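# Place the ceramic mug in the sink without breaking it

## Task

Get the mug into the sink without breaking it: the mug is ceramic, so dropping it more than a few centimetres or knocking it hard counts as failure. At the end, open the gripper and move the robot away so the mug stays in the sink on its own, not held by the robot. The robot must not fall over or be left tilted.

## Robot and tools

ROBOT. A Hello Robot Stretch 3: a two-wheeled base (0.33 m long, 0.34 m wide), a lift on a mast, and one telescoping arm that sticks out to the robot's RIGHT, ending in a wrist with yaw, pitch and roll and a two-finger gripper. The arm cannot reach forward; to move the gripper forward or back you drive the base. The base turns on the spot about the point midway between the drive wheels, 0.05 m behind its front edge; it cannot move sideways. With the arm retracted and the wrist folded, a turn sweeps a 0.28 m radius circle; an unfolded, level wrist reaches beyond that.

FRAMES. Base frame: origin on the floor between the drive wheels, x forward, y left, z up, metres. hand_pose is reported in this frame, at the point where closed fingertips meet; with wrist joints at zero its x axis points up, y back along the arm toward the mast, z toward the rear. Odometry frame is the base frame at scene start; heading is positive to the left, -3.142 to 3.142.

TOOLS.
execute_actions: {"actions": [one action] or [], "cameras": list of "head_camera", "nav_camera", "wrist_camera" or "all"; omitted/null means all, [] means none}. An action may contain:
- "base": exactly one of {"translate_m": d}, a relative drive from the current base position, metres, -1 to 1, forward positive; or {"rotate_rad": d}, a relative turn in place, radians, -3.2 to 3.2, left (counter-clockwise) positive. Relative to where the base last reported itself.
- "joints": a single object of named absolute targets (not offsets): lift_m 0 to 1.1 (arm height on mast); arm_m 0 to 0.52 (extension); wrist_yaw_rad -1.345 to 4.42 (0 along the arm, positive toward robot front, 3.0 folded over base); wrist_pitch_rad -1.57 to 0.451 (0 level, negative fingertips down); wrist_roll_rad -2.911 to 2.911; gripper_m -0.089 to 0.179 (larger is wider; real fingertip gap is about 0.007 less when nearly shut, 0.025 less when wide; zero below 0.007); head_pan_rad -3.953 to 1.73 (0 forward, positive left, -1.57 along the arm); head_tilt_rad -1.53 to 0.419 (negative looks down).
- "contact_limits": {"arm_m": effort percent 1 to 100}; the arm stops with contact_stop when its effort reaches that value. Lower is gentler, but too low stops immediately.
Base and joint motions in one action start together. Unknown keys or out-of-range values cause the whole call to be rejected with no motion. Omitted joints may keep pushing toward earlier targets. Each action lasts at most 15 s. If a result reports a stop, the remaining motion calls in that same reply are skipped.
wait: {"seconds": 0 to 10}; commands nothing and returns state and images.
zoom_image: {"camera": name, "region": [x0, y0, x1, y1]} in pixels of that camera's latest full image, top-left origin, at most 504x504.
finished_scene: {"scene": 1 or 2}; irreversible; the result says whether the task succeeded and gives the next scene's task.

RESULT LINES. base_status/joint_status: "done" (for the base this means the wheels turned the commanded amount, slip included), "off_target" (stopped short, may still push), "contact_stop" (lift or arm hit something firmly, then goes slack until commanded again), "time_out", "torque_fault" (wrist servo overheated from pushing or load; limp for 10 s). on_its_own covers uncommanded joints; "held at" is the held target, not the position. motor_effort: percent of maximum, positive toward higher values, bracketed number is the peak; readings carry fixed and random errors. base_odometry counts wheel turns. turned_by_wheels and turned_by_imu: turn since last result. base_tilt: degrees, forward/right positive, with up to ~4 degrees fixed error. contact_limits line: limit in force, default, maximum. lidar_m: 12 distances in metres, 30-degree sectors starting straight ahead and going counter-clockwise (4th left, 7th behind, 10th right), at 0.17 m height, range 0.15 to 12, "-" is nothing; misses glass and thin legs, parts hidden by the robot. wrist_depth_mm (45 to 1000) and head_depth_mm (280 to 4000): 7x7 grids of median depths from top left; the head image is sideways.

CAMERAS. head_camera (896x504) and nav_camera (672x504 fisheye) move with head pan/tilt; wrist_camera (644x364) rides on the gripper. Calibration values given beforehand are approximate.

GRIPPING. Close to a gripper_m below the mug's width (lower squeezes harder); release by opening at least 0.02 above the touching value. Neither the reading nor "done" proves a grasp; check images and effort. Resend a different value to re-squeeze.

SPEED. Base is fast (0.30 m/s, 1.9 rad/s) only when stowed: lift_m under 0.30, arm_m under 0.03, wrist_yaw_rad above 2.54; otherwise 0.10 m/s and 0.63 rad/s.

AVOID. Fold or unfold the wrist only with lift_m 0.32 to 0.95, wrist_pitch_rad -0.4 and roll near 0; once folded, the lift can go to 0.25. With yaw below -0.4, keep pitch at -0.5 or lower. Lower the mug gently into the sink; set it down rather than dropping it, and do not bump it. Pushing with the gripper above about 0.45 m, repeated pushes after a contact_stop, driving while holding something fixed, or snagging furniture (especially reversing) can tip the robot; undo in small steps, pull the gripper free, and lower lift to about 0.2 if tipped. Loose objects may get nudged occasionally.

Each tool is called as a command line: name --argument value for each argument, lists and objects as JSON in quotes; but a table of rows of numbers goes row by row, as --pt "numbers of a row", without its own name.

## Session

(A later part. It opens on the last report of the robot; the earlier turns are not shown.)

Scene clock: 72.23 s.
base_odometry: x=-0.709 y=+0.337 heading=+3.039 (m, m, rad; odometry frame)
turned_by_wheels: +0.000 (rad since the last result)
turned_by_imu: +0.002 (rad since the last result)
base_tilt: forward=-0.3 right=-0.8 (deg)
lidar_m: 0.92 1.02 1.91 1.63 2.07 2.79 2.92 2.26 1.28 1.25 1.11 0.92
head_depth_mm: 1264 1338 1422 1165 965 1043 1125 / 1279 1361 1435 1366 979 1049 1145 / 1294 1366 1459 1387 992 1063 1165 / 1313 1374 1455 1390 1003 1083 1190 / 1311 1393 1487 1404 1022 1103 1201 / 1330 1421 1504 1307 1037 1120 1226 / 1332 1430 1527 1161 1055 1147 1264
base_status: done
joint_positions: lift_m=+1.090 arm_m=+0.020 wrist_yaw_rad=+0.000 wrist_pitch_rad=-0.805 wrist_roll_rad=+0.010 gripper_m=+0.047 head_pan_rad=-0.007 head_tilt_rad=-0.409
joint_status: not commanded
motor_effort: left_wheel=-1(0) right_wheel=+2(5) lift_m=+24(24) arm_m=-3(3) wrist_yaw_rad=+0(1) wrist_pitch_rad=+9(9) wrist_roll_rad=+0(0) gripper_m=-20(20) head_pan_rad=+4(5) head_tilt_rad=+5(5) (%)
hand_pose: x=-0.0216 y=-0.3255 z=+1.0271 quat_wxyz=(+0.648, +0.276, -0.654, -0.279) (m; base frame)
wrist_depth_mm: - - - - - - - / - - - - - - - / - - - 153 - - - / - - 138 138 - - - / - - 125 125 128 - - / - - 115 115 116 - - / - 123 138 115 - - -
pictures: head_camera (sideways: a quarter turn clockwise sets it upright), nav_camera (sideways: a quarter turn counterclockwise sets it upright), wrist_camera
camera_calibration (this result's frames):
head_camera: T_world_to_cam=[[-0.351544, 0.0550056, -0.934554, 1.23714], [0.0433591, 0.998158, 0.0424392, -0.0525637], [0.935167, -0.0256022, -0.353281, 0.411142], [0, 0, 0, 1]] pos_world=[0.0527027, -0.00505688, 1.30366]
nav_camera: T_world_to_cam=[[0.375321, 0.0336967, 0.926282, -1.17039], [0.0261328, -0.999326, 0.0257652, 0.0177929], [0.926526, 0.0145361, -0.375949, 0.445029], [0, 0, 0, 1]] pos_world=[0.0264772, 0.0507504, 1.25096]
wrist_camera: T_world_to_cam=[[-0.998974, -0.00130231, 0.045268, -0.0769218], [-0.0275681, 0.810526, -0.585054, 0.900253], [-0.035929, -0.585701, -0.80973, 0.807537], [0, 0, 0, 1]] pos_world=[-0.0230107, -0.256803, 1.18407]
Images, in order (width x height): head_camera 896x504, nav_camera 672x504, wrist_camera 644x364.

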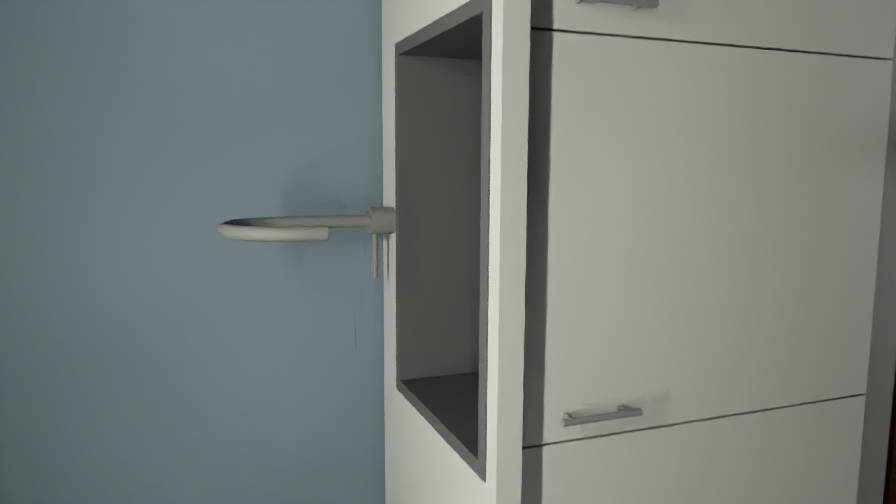

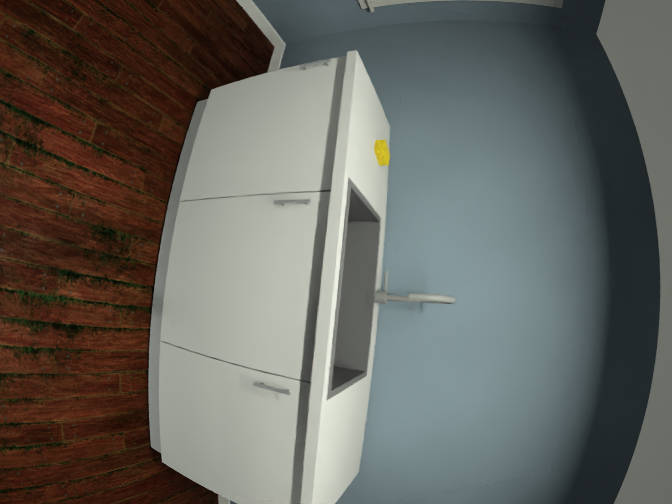

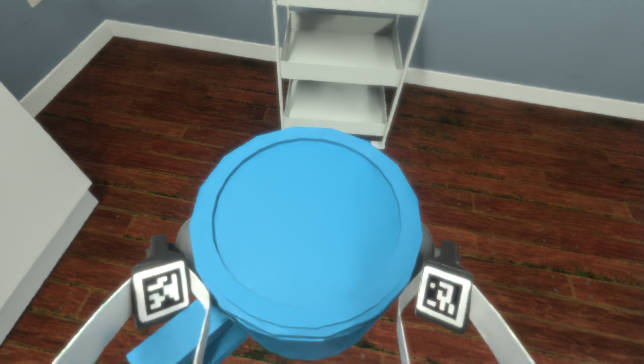

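execute_actions --actions '[{"base":{"translate_m":0.56}}]' --cameras '[]'

execute_actions --actions '[{"base":{"rotate_rad":1.46},"joints":{"head_pan_rad":-1.4,"head_tilt_rad":-0.8}}]' --cameras '[]'

execute_actions --actions '[{"base":{"translate_m":0.19},"joints":{"arm_m":0.2}}]'

Scene clock: 79.97 s.
base_odometry: x=-1.266 y=+0.394 heading=+3.039 (m, m, rad; odometry frame)
turned_by_wheels: +0.000 (rad since the last result)
turned_by_imu: +0.001 (rad since the last result)
base_tilt: forward=-0.3 right=-0.9 (deg)
lidar_m: 0.37 0.41 0.65 1.80 1.73 3.20 3.30 2.37 1.33 0.86 0.45 0.37
head_depth_mm: 789 838 888 943 852 891 441 / 798 846 900 954 862 897 442 / 806 856 893 889 875 910 445 / 815 865 920 972 888 919 450 / 824 876 940 991 900 928 451 / 837 880 945 1002 909 903 455 / 842 897 959 1014 802 765 458
base_status: done
joint_positions: lift_m=+1.090 arm_m=+0.020 wrist_yaw_rad=+0.000 wrist_pitch_rad=-0.805 wrist_roll_rad=+0.010 gripper_m=+0.047 head_pan_rad=-0.007 head_tilt_rad=-0.408
joint_status: not commanded
motor_effort: left_wheel=-1(3) right_wheel=+1(5) lift_m=+24(24) arm_m=-3(3) wrist_yaw_rad=+1(1) wrist_pitch_rad=+9(9) wrist_roll_rad=+0(1) gripper_m=-20(21) head_pan_rad=+5(5) head_tilt_rad=+5(6) (%)
hand_pose: x=-0.0216 y=-0.3255 z=+1.0271 quat_wxyz=(+0.648, +0.276, -0.654, -0.279) (m; base frame)
wrist_depth_mm: 458 486 - - - - - / 399 502 - - - - - / 370 527 830 152 - - - / 385 559 137 138 - - - / 411 562 125 126 128 - - / 409 520 115 115 116 - - / 425 122 137 114 - - -
pictures: none
No camera images: the call's "cameras" was empty. Leave "cameras" out to get every camera's image.

Scene clock: 83.27 s.
base_odometry: x=-1.266 y=+0.394 heading=-1.784 (m, m, rad; odometry frame)
turned_by_wheels: +1.460 (rad since the last result)
turned_by_imu: +1.431 (rad since the last result)
base_tilt: forward=-0.3 right=-0.8 (deg)
lidar_m: 1.81 1.72 2.76 3.31 2.59 1.35 1.33 0.49 0.38 0.37 0.39 0.56
head_depth_mm: - - - - 533 613 802 / 666 - - - 546 635 841 / 832 890 879 343 536 662 876 / 845 902 912 919 508 686 933 / 861 921 932 931 562 713 974 / 873 933 882 836 581 742 1038 / 888 953 733 658 593 776 1126
base_status: done
joint_positions: lift_m=+1.090 arm_m=+0.020 wrist_yaw_rad=+0.000 wrist_pitch_rad=-0.805 wrist_roll_rad=+0.010 gripper_m=+0.047 head_pan_rad=-1.393 head_tilt_rad=-0.790
joint_status: all done
motor_effort: left_wheel=-1(5) right_wheel=+1(6) lift_m=+24(24) arm_m=-3(3) wrist_yaw_rad=+1(1) wrist_pitch_rad=+9(9) wrist_roll_rad=+0(0) gripper_m=-19(20) head_pan_rad=-5(56) head_tilt_rad=-6(41) (%)
hand_pose: x=-0.0216 y=-0.3255 z=+1.0271 quat_wxyz=(+0.648, +0.276, -0.654, -0.279) (m; base frame)
wrist_depth_mm: 457 566 595 580 559 545 528 / 415 569 683 670 645 587 456 / 409 588 700 153 705 575 408 / 402 585 137 138 623 551 374 / 288 293 125 126 129 457 341 / 399 300 115 115 116 282 284 / 825 123 137 114 528 451 399
pictures: none
No camera images: the call's "cameras" was empty. Leave "cameras" out to get every camera's image.

Scene clock: 86.83 s.
base_odometry: x=-1.306 y=+0.208 heading=-1.784 (m, m, rad; odometry frame)
turned_by_wheels: +0.000 (rad since the last result)
turned_by_imu: +0.000 (rad since the last result)
base_tilt: forward=-0.3 right=-0.9 (deg)
lidar_m: 1.61 1.55 2.08 3.31 2.84 1.55 1.51 0.51 0.39 0.38 0.40 0.58
head_depth_mm: - 877 880 919 495 639 835 / - - 495 923 498 660 868 / 840 905 488 926 550 688 917 / 857 921 778 813 563 716 970 / 867 933 705 557 587 743 1025 / 886 947 711 564 605 775 1120 / 902 956 708 564 623 811 1149
base_status: done
joint_positions: lift_m=+1.090 arm_m=+0.200 wrist_yaw_rad=+0.000 wrist_pitch_rad=-0.805 wrist_roll_rad=+0.010 gripper_m=+0.047 head_pan_rad=-1.393 head_tilt_rad=-0.790
joint_status: all done
motor_effort: left_wheel=-1(3) right_wheel=+1(5) lift_m=+24(24) arm_m=+3(3) wrist_yaw_rad=+1(1) wrist_pitch_rad=+9(9) wrist_roll_rad=-1(0) gripper_m=-20(20) head_pan_rad=-4(5) head_tilt_rad=-7(6) (%)
hand_pose: x=-0.0216 y=-0.5049 z=+1.0270 quat_wxyz=(+0.648, +0.276, -0.654, -0.279) (m; base frame)
wrist_depth_mm: 457 463 478 488 482 481 511 / 398 404 441 473 459 461 463 / 353 357 409 153 538 522 501 / 318 316 138 138 596 628 583 / 288 293 125 125 128 588 580 / 262 266 115 116 116 535 532 / 243 123 137 114 472 489 495
pictures: head_camera (sideways: a quarter turn clockwise sets it upright), nav_camera (sideways: a quarter turn counterclockwise sets it upright), wrist_camera
camera_calibration (this result's frames):
head_camera: T_world_to_cam=[[-0.0675329, 0.673347, -0.736235, 0.976804], [0.991474, 0.127715, 0.0258603, -0.0367462], [0.111441, -0.728212, -0.676231, 0.836354], [0, 0, 0, 1]] pos_world=[0.00919518, -0.0439925, 1.28568]
nav_camera: T_world_to_cam=[[0.158255, -0.675757, 0.719936, -0.900015], [-0.976254, -0.216321, 0.0115515, 0.0424216], [0.147931, -0.704668, -0.693945, 0.863505], [0, 0, 0, 1]] pos_world=[0.0561066, 0.00946924, 1.24669]
wrist_camera: T_world_to_cam=[[-0.998974, -0.00131378, 0.0452747, -0.0771674], [-0.0275775, 0.810587, -0.584968, 1.04561], [-0.0359306, -0.585617, -0.809791, 0.702547], [0, 0, 0, 1]] pos_world=[-0.0230101, -0.436232, 1.18406]
Images, in order (width x height): head_camera 896x504, nav_camera 672x504, wrist_camera 644x364.

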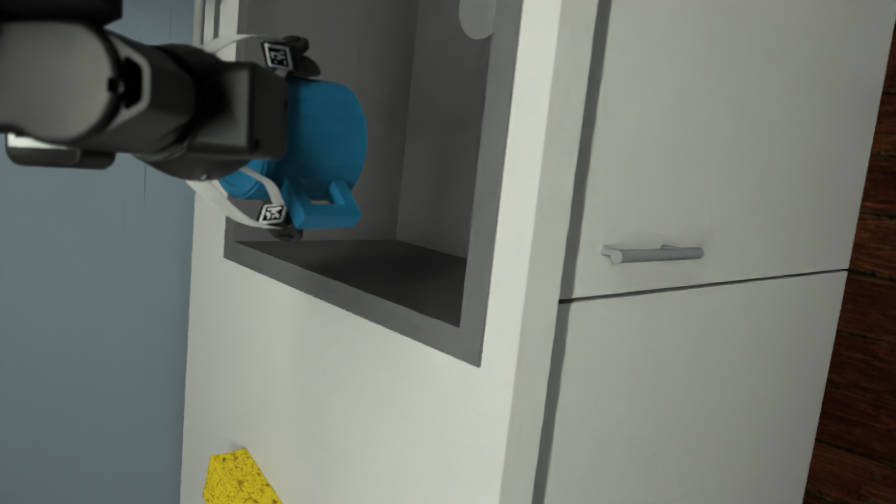

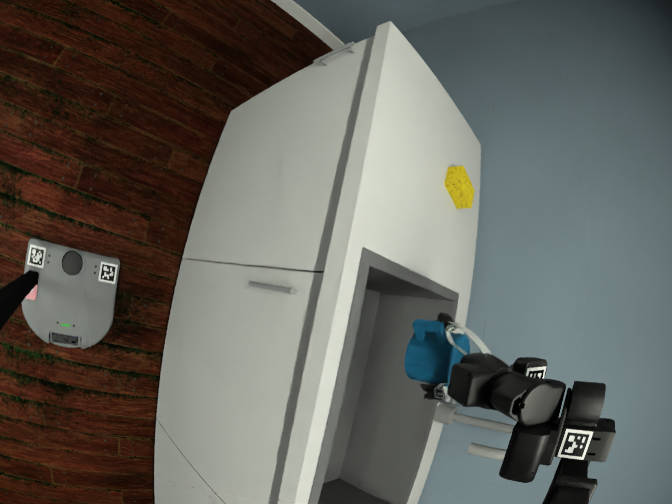

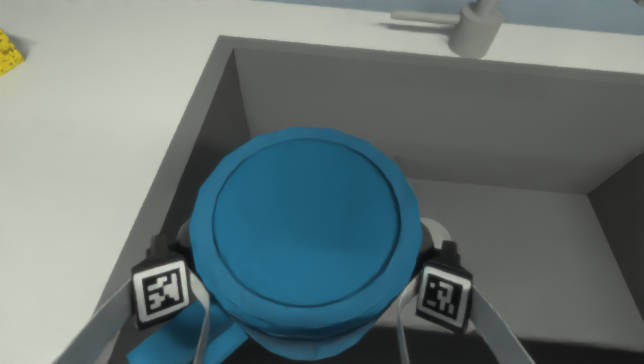

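Back up 3 cm.

execute_actions --actions '[{"base":{"translate_m":-0.03},"joints":{"arm_m":0.32}}]' --cameras '[]'

execute_actions --actions '[{"joints":{"lift_m":0.86}}]'

execute_actions --actions '[{"joints":{"lift_m":0.79,"arm_m":0.365}}]'

Scene clock: 89.67 s.
base_odometry: x=-1.300 y=+0.238 heading=-1.784 (m, m, rad; odometry frame)
turned_by_wheels: +0.000 (rad since the last result)
turned_by_imu: -0.001 (rad since the last result)
base_tilt: forward=-0.3 right=-0.7 (deg)
lidar_m: 1.65 1.58 2.10 3.32 2.80 1.52 1.49 0.50 0.39 0.38 0.40 0.58
head_depth_mm: 826 879 868 927 492 636 834 / - 564 893 919 499 656 865 / 838 570 905 925 510 682 912 / 852 917 909 906 563 710 962 / 869 925 729 591 574 740 1018 / 882 948 706 563 602 771 1125 / 898 960 710 563 623 808 1146
base_status: done
joint_positions: lift_m=+1.090 arm_m=+0.320 wrist_yaw_rad=+0.000 wrist_pitch_rad=-0.805 wrist_roll_rad=+0.010 gripper_m=+0.047 head_pan_rad=-1.393 head_tilt_rad=-0.790
joint_status: all done
motor_effort: left_wheel=-1(5) right_wheel=+1(3) lift_m=+24(24) arm_m=+3(3) wrist_yaw_rad=+1(1) wrist_pitch_rad=+9(9) wrist_roll_rad=+0(0) gripper_m=-20(20) head_pan_rad=-5(4) head_tilt_rad=-7(7) (%)
hand_pose: x=-0.0216 y=-0.6249 z=+1.0270 quat_wxyz=(+0.647, +0.276, -0.654, -0.279) (m; base frame)
wrist_depth_mm: 445 447 444 436 427 413 412 / 396 399 410 417 414 410 447 / 349 353 382 153 385 383 393 / 316 322 137 138 415 431 420 / 286 296 125 125 128 549 520 / 260 266 115 115 116 537 526 / 242 123 137 114 478 484 498
pictures: none
No camera images: the call's "cameras" was empty. Leave "cameras" out to get every camera's image.

Scene clock: 92.60 s.
base_odometry: x=-1.300 y=+0.238 heading=-1.784 (m, m, rad; odometry frame)
turned_by_wheels: +0.000 (rad since the last result)
turned_by_imu: -0.001 (rad since the last result)
base_tilt: forward=-0.4 right=-0.8 (deg)
lidar_m: 1.65 1.58 2.10 3.74 2.81 1.51 1.48 0.50 0.39 0.38 0.40 0.58
head_depth_mm: 815 888 - 893 493 635 830 / 829 895 - 869 498 660 867 / 838 899 893 706 511 685 911 / 853 908 906 902 562 710 964 / 869 927 730 590 576 738 1014 / 879 949 708 564 600 771 1124 / 898 961 712 565 621 807 1151
base_status: not commanded
joint_positions: lift_m=+0.860 arm_m=+0.320 wrist_yaw_rad=+0.000 wrist_pitch_rad=-0.805 wrist_roll_rad=+0.010 gripper_m=+0.047 head_pan_rad=-1.393 head_tilt_rad=-0.790
joint_status: all done
motor_effort: left_wheel=-1(1) right_wheel=+2(1) lift_m=+18(23) arm_m=+2(3) wrist_yaw_rad=+1(0) wrist_pitch_rad=+9(9) wrist_roll_rad=-1(0) gripper_m=-20(20) head_pan_rad=-5(5) head_tilt_rad=-6(7) (%)
hand_pose: x=-0.0216 y=-0.6249 z=+0.7974 quat_wxyz=(+0.647, +0.276, -0.654, -0.279) (m; base frame)
wrist_depth_mm: 191 266 290 283 277 271 264 / 194 271 335 327 318 310 303 / 198 278 380 152 373 361 353 / 202 287 137 138 345 365 372 / 206 277 125 126 129 330 334 / 210 255 115 116 116 301 304 / 205 123 137 114 269 275 280
pictures: head_camera (sideways: a quarter turn clockwise sets it upright), nav_camera (sideways: a quarter turn counterclockwise sets it upright), wrist_camera
camera_calibration (this result's frames):
head_camera: T_world_to_cam=[[-0.0675191, 0.673366, -0.736219, 0.976783], [0.991477, 0.127689, 0.0258591, -0.0367447], [0.11142, -0.728199, -0.676249, 0.836377], [0, 0, 0, 1]] pos_world=[0.00919401, -0.0439922, 1.28568]
nav_camera: T_world_to_cam=[[0.158241, -0.675778, 0.719919, -0.899993], [-0.976259, -0.216297, 0.0115505, 0.0424229], [0.147911, -0.704656, -0.693962, 0.863527], [0, 0, 0, 1]] pos_world=[0.0561066, 0.00946928, 1.24669]
wrist_camera: T_world_to_cam=[[-0.998974, -0.00126377, 0.0452747, -0.0669054], [-0.0275351, 0.810618, -0.584927, 1.00853], [-0.0359613, -0.585574, -0.809821, 0.446367], [0, 0, 0, 1]] pos_world=[-0.0230149, -0.556233, 0.95442]
Images, in order (width x height): head_camera 896x504, nav_camera 672x504, wrist_camera 644x364.

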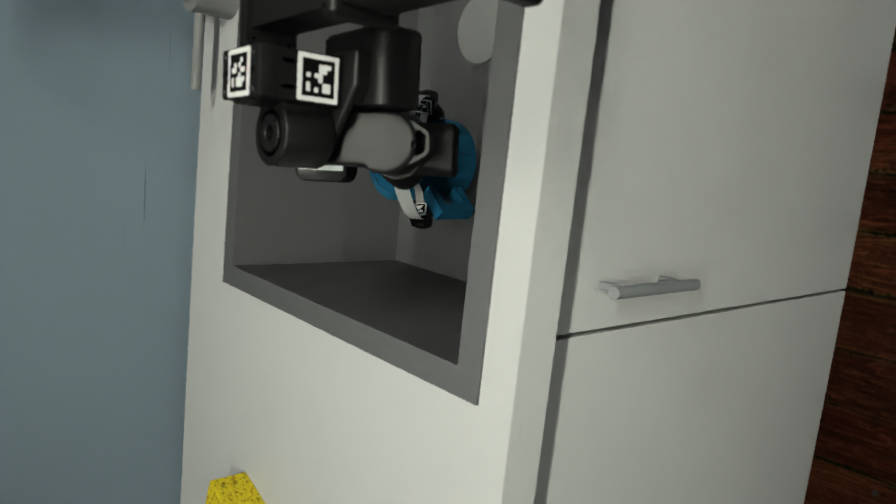

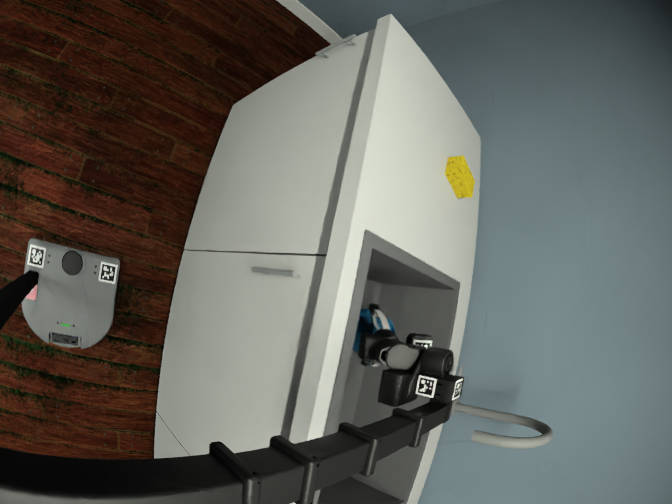

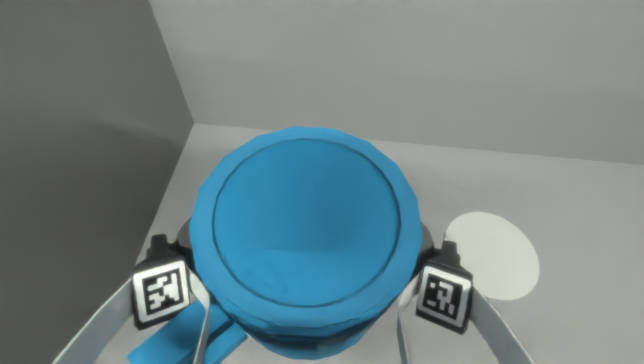

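Scene clock: 94.07 s.
base_odometry: x=-1.300 y=+0.238 heading=-1.784 (m, m, rad; odometry frame)
turned_by_wheels: +0.000 (rad since the last result)
turned_by_imu: +0.000 (rad since the last result)
base_tilt: forward=-0.3 right=-0.8 (deg)
lidar_m: 1.65 1.58 2.10 3.76 2.80 1.52 1.48 0.50 0.39 0.38 0.40 0.58
head_depth_mm: 810 877 829 869 496 640 835 / 827 895 851 870 497 657 872 / 839 899 887 783 511 683 915 / 851 916 904 903 564 707 963 / 866 928 731 590 576 741 1010 / 881 945 710 564 601 769 1131 / 895 961 713 565 624 803 1145
base_status: not commanded
joint_positions: lift_m=+0.790 arm_m=+0.365 wrist_yaw_rad=+0.000 wrist_pitch_rad=-0.805 wrist_roll_rad=+0.010 gripper_m=+0.047 head_pan_rad=-1.393 head_tilt_rad=-0.790
joint_status: all done
motor_effort: left_wheel=-1(1) right_wheel=+2(2) lift_m=+18(12) arm_m=+3(3) wrist_yaw_rad=+1(0) wrist_pitch_rad=+9(9) wrist_roll_rad=-1(0) gripper_m=-20(20) head_pan_rad=-5(5) head_tilt_rad=-6(6) (%)
hand_pose: x=-0.0216 y=-0.6699 z=+0.7274 quat_wxyz=(+0.647, +0.276, -0.653, -0.279) (m; base frame)
wrist_depth_mm: 191 240 242 237 231 227 221 / 191 267 280 273 266 258 252 / 194 275 297 152 300 301 293 / 198 256 137 138 264 281 283 / 202 238 125 126 129 251 253 / 206 219 115 115 116 229 231 / 197 123 137 114 205 209 212
pictures: head_camera (sideways: a quarter turn clockwise sets it upright), nav_camera (sideways: a quarter turn counterclockwise sets it upright), wrist_camera
camera_calibration (this result's frames):
head_camera: T_world_to_cam=[[-0.0675193, 0.673366, -0.736219, 0.976783], [0.991477, 0.127689, 0.0258591, -0.0367447], [0.11142, -0.728199, -0.676249, 0.836377], [0, 0, 0, 1]] pos_world=[0.00919402, -0.0439922, 1.28568]
nav_camera: T_world_to_cam=[[0.158241, -0.675778, 0.719919, -0.899993], [-0.976259, -0.216297, 0.0115505, 0.0424229], [0.147911, -0.704656, -0.693962, 0.863527], [0, 0, 0, 1]] pos_world=[0.0561066, 0.00946929, 1.24669]
wrist_camera: T_world_to_cam=[[-0.998974, -0.0012702, 0.0452744, -0.0637957], [-0.0275348, 0.810705, -0.584807, 1.00399], [-0.0359613, -0.585453, -0.809908, 0.363464], [0, 0, 0, 1]] pos_world=[-0.023015, -0.601227, 0.8844]
Images, in order (width x height): head_camera 896x504, nav_camera 672x504, wrist_camera 644x364.

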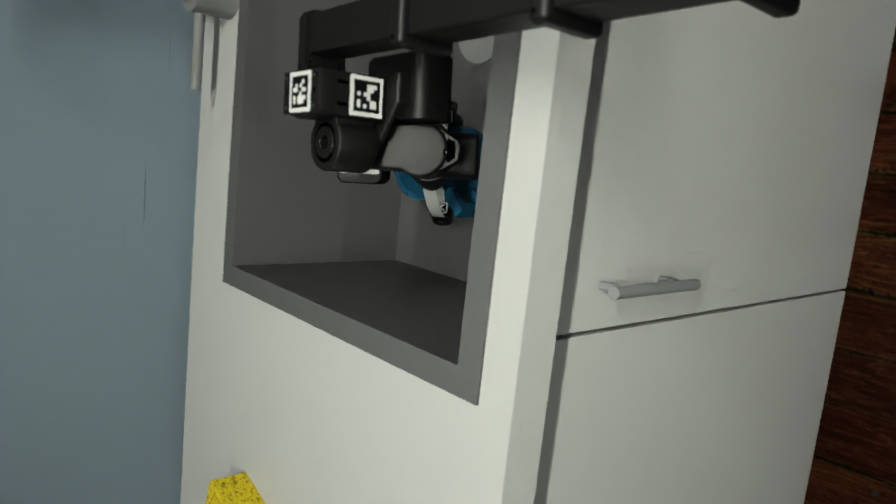

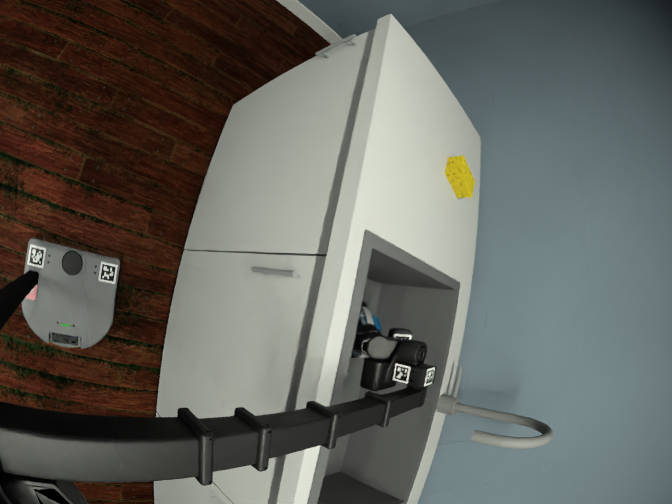

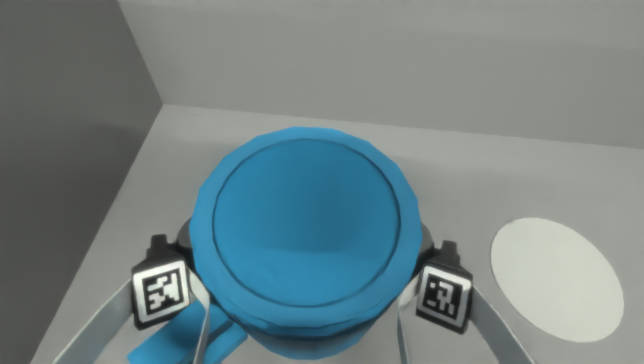

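execute_actions --actions '[{"joints":{"lift_m":0.766}}]' --cameras '[]'

execute_actions --actions '[{"joints":{"gripper_m":0.15}}]' --cameras '[]'

execute_actions --actions '[{"joints":{"lift_m":0.86}}]' --cameras '["wrist_camera"]'

execute_actions --actions '[{"joints":{"lift_m":1.0,"arm_m":0.28}}]' --cameras '["wrist_camera"]'

execute_actions --actions '[{"joints":{"arm_m":0.02}}]' --cameras '[]'

finished_scene --scene 2

Scene clock: 95.80 s.
base_odometry: x=-1.300 y=+0.238 heading=-1.784 (m, m, rad; odometry frame)
turned_by_wheels: +0.000 (rad since the last result)
turned_by_imu: +0.000 (rad since the last result)
base_tilt: forward=-0.3 right=-0.8 (deg)
lidar_m: 1.64 1.58 2.10 3.30 2.80 1.52 1.48 0.50 0.39 0.38 0.40 0.58
head_depth_mm: 814 874 854 - 496 643 848 / 826 892 857 514 498 660 869 / 838 898 897 662 509 683 910 / 854 917 901 900 564 706 959 / 867 926 731 593 573 740 1016 / 884 944 709 562 600 772 1124 / 899 963 712 563 621 801 1137
base_status: not commanded
joint_positions: lift_m=+0.766 arm_m=+0.365 wrist_yaw_rad=+0.000 wrist_pitch_rad=-0.805 wrist_roll_rad=+0.010 gripper_m=+0.047 head_pan_rad=-1.393 head_tilt_rad=-0.790
joint_status: all done
motor_effort: left_wheel=-2(1) right_wheel=+2(1) lift_m=+19(22) arm_m=+2(3) wrist_yaw_rad=+0(0) wrist_pitch_rad=+9(9) wrist_roll_rad=+0(0) gripper_m=-20(20) head_pan_rad=-5(4) head_tilt_rad=-7(7) (%)
hand_pose: x=-0.0216 y=-0.6699 z=+0.7034 quat_wxyz=(+0.647, +0.276, -0.653, -0.279) (m; base frame)
wrist_depth_mm: 192 243 242 237 232 227 222 / 191 266 282 273 266 258 253 / 195 254 265 153 275 281 280 / 198 234 137 138 238 248 253 / 203 214 125 126 129 225 227 / 189 196 115 115 116 205 206 / 178 122 137 114 184 187 190
pictures: none
No camera images: the call's "cameras" was empty. Leave "cameras" out to get every camera's image.

Scene clock: 97.33 s.
base_odometry: x=-1.300 y=+0.238 heading=-1.784 (m, m, rad; odometry frame)
turned_by_wheels: +0.000 (rad since the last result)
turned_by_imu: +0.000 (rad since the last result)
base_tilt: forward=-0.4 right=-0.7 (deg)
lidar_m: 1.65 1.58 2.11 3.74 2.80 1.52 1.48 0.50 0.39 0.38 0.40 0.58
head_depth_mm: 816 875 854 - 496 643 848 / 828 891 853 514 498 659 873 / 841 896 895 668 511 684 909 / 856 916 903 905 565 710 965 / 869 928 730 592 575 737 1008 / 878 951 708 564 603 767 1131 / 898 953 711 563 620 804 1146
base_status: not commanded
joint_positions: lift_m=+0.766 arm_m=+0.365 wrist_yaw_rad=+0.000 wrist_pitch_rad=-0.797 wrist_roll_rad=+0.010 gripper_m=+0.150 head_pan_rad=-1.393 head_tilt_rad=-0.790
joint_status: all done
motor_effort: left_wheel=-1(1) right_wheel=+2(1) lift_m=+19(18) arm_m=+3(2) wrist_yaw_rad=+1(1) wrist_pitch_rad=+6(9) wrist_roll_rad=+0(1) gripper_m=+0(82) head_pan_rad=-5(4) head_tilt_rad=-6(5) (%)
hand_pose: x=-0.0216 y=-0.6715 z=+0.7046 quat_wxyz=(+0.649, +0.273, -0.655, -0.276) (m; base frame)
wrist_depth_mm: 192 239 240 235 230 225 221 / 190 265 276 270 264 255 250 / 194 257 271 273 280 280 281 / 197 235 149 150 248 252 257 / 200 218 133 135 216 230 230 / 193 196 122 123 197 - 207 / 175 179 125 116 186 186 193
pictures: none
No camera images: the call's "cameras" was empty. Leave "cameras" out to get every camera's image.

Scene clock: 99.03 s.
base_odometry: x=-1.300 y=+0.238 heading=-1.784 (m, m, rad; odometry frame)
turned_by_wheels: +0.000 (rad since the last result)
turned_by_imu: +0.000 (rad since the last result)
base_tilt: forward=-0.4 right=-0.8 (deg)
lidar_m: 1.65 1.58 2.10 3.74 2.82 1.52 1.48 0.50 0.39 0.38 0.40 0.58
head_depth_mm: 813 885 - 925 492 635 829 / 827 891 - 898 498 659 868 / 837 904 899 806 511 681 909 / 855 914 903 902 562 709 963 / 868 930 732 592 576 738 1020 / 883 947 707 563 601 772 1125 / 904 961 710 564 620 806 1141
base_status: not commanded
joint_positions: lift_m=+0.860 arm_m=+0.365 wrist_yaw_rad=+0.000 wrist_pitch_rad=-0.796 wrist_roll_rad=+0.010 gripper_m=+0.150 head_pan_rad=-1.393 head_tilt_rad=-0.790
joint_status: all done
motor_effort: left_wheel=-1(1) right_wheel=+3(2) lift_m=+23(24) arm_m=+2(2) wrist_yaw_rad=+1(0) wrist_pitch_rad=+6(6) wrist_roll_rad=+0(1) gripper_m=+0(0) head_pan_rad=-5(5) head_tilt_rad=-7(5) (%)
hand_pose: x=-0.0216 y=-0.6717 z=+0.7985 quat_wxyz=(+0.649, +0.273, -0.655, -0.276) (m; base frame)
wrist_depth_mm: 192 239 240 234 230 225 220 / 191 266 279 270 264 256 249 / 194 273 328 318 309 301 291 / 197 281 352 357 354 353 346 / 201 303 319 324 327 338 336 / 194 288 278 216 297 - 307 / 217 261 259 201 272 269 283
pictures: wrist_camera
camera_calibration (this result's frames):
wrist_camera: T_world_to_cam=[[-0.998974, -0.00086929, 0.0452827, -0.0667563], [-0.0275292, 0.805576, -0.591853, 1.04918], [-0.0359641, -0.592492, -0.804773, 0.411218], [0, 0, 0, 1]] pos_world=[-0.0230155, -0.601612, 0.954923]
Images, in order (width x height): wrist_camera 644x364.

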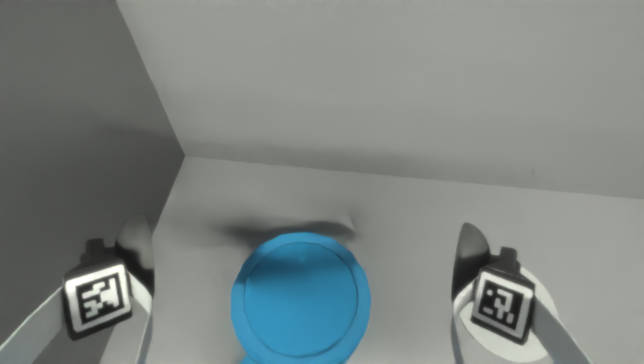

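Scene clock: 101.13 s.
base_odometry: x=-1.300 y=+0.238 heading=-1.784 (m, m, rad; odometry frame)
turned_by_wheels: +0.000 (rad since the last result)
turned_by_imu: -0.001 (rad since the last result)
base_tilt: forward=-0.3 right=-0.8 (deg)
lidar_m: 1.65 1.58 2.10 3.74 2.79 1.52 1.48 0.50 0.39 0.38 0.40 0.58
head_depth_mm: - - 862 915 492 634 827 / 798 - 924 923 497 658 868 / 839 898 937 812 511 681 911 / 854 913 886 908 563 713 961 / 868 934 731 591 575 739 1017 / 881 946 709 563 600 771 1129 / 898 958 709 564 623 806 1147
base_status: not commanded
joint_positions: lift_m=+1.000 arm_m=+0.280 wrist_yaw_rad=+0.000 wrist_pitch_rad=-0.796 wrist_roll_rad=+0.010 gripper_m=+0.150 head_pan_rad=-1.393 head_tilt_rad=-0.790
joint_status: all done
motor_effort: left_wheel=-2(1) right_wheel=+2(1) lift_m=+22(27) arm_m=-3(3) wrist_yaw_rad=+1(1) wrist_pitch_rad=+6(6) wrist_roll_rad=+0(1) gripper_m=+0(0) head_pan_rad=-5(4) head_tilt_rad=-7(8) (%)
hand_pose: x=-0.0216 y=-0.5873 z=+0.9386 quat_wxyz=(+0.649, +0.273, -0.655, -0.276) (m; base frame)
wrist_depth_mm: 313 319 338 338 339 332 362 / 272 288 376 370 362 350 341 / 238 283 432 435 417 411 398 / 216 292 495 507 508 495 474 / 208 320 459 456 484 497 497 / 202 365 428 369 439 - 453 / 225 317 391 398 401 397 409
pictures: wrist_camera
camera_calibration (this result's frames):
wrist_camera: T_world_to_cam=[[-0.998974, -0.000850683, 0.0452831, -0.0730154], [-0.0275296, 0.805326, -0.592192, 1.0643], [-0.0359639, -0.592831, -0.804523, 0.573497], [0, 0, 0, 1]] pos_world=[-0.0230155, -0.517185, 1.09497]
Images, in order (width x height): wrist_camera 644x364.

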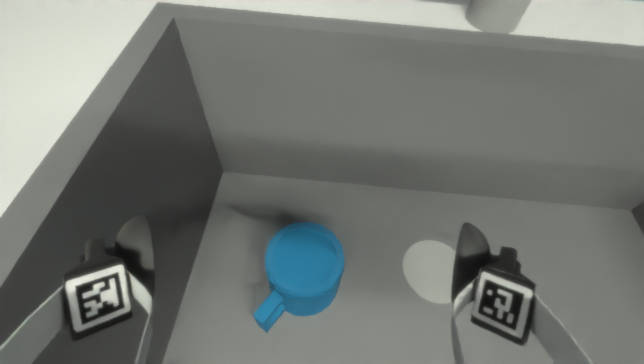

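Scene clock: 104.27 s.
base_odometry: x=-1.300 y=+0.238 heading=-1.784 (m, m, rad; odometry frame)
turned_by_wheels: +0.000 (rad since the last result)
turned_by_imu: -0.001 (rad since the last result)
base_tilt: forward=-0.3 right=-0.8 (deg)
lidar_m: 1.65 1.58 2.10 3.74 2.81 1.52 1.48 0.50 0.39 0.38 0.40 0.58
head_depth_mm: 812 872 829 - - - 837 / 825 886 847 - - - 892 / 841 896 902 824 499 701 912 / 855 916 901 900 588 709 960 / 868 927 729 592 578 738 1016 / 884 948 709 562 601 770 1124 / 899 961 713 564 622 806 1155
base_status: not commanded
joint_positions: lift_m=+1.000 arm_m=+0.020 wrist_yaw_rad=+0.000 wrist_pitch_rad=-0.796 wrist_roll_rad=+0.010 gripper_m=+0.150 head_pan_rad=-1.393 head_tilt_rad=-0.790
joint_status: all done
motor_effort: left_wheel=-2(1) right_wheel=+2(1) lift_m=+23(23) arm_m=-3(4) wrist_yaw_rad=+0(1) wrist_pitch_rad=+6(6) wrist_roll_rad=+0(0) gripper_m=+0(1) head_pan_rad=-4(4) head_tilt_rad=-6(7) (%)
hand_pose: x=-0.0216 y=-0.3273 z=+0.9386 quat_wxyz=(+0.649, +0.273, -0.655, -0.276) (m; base frame)
wrist_depth_mm: 316 326 551 583 584 554 543 / 275 309 577 646 649 642 585 / 238 260 526 512 603 611 575 / 216 219 223 226 227 232 235 / 308 231 229 218 216 215 215 / 436 419 382 365 344 - 308 / 936 790 656 594 545 548 434
pictures: none
No camera images: the call's "cameras" was empty. Leave "cameras" out to get every camera's image.

The scene is finished: the task was done.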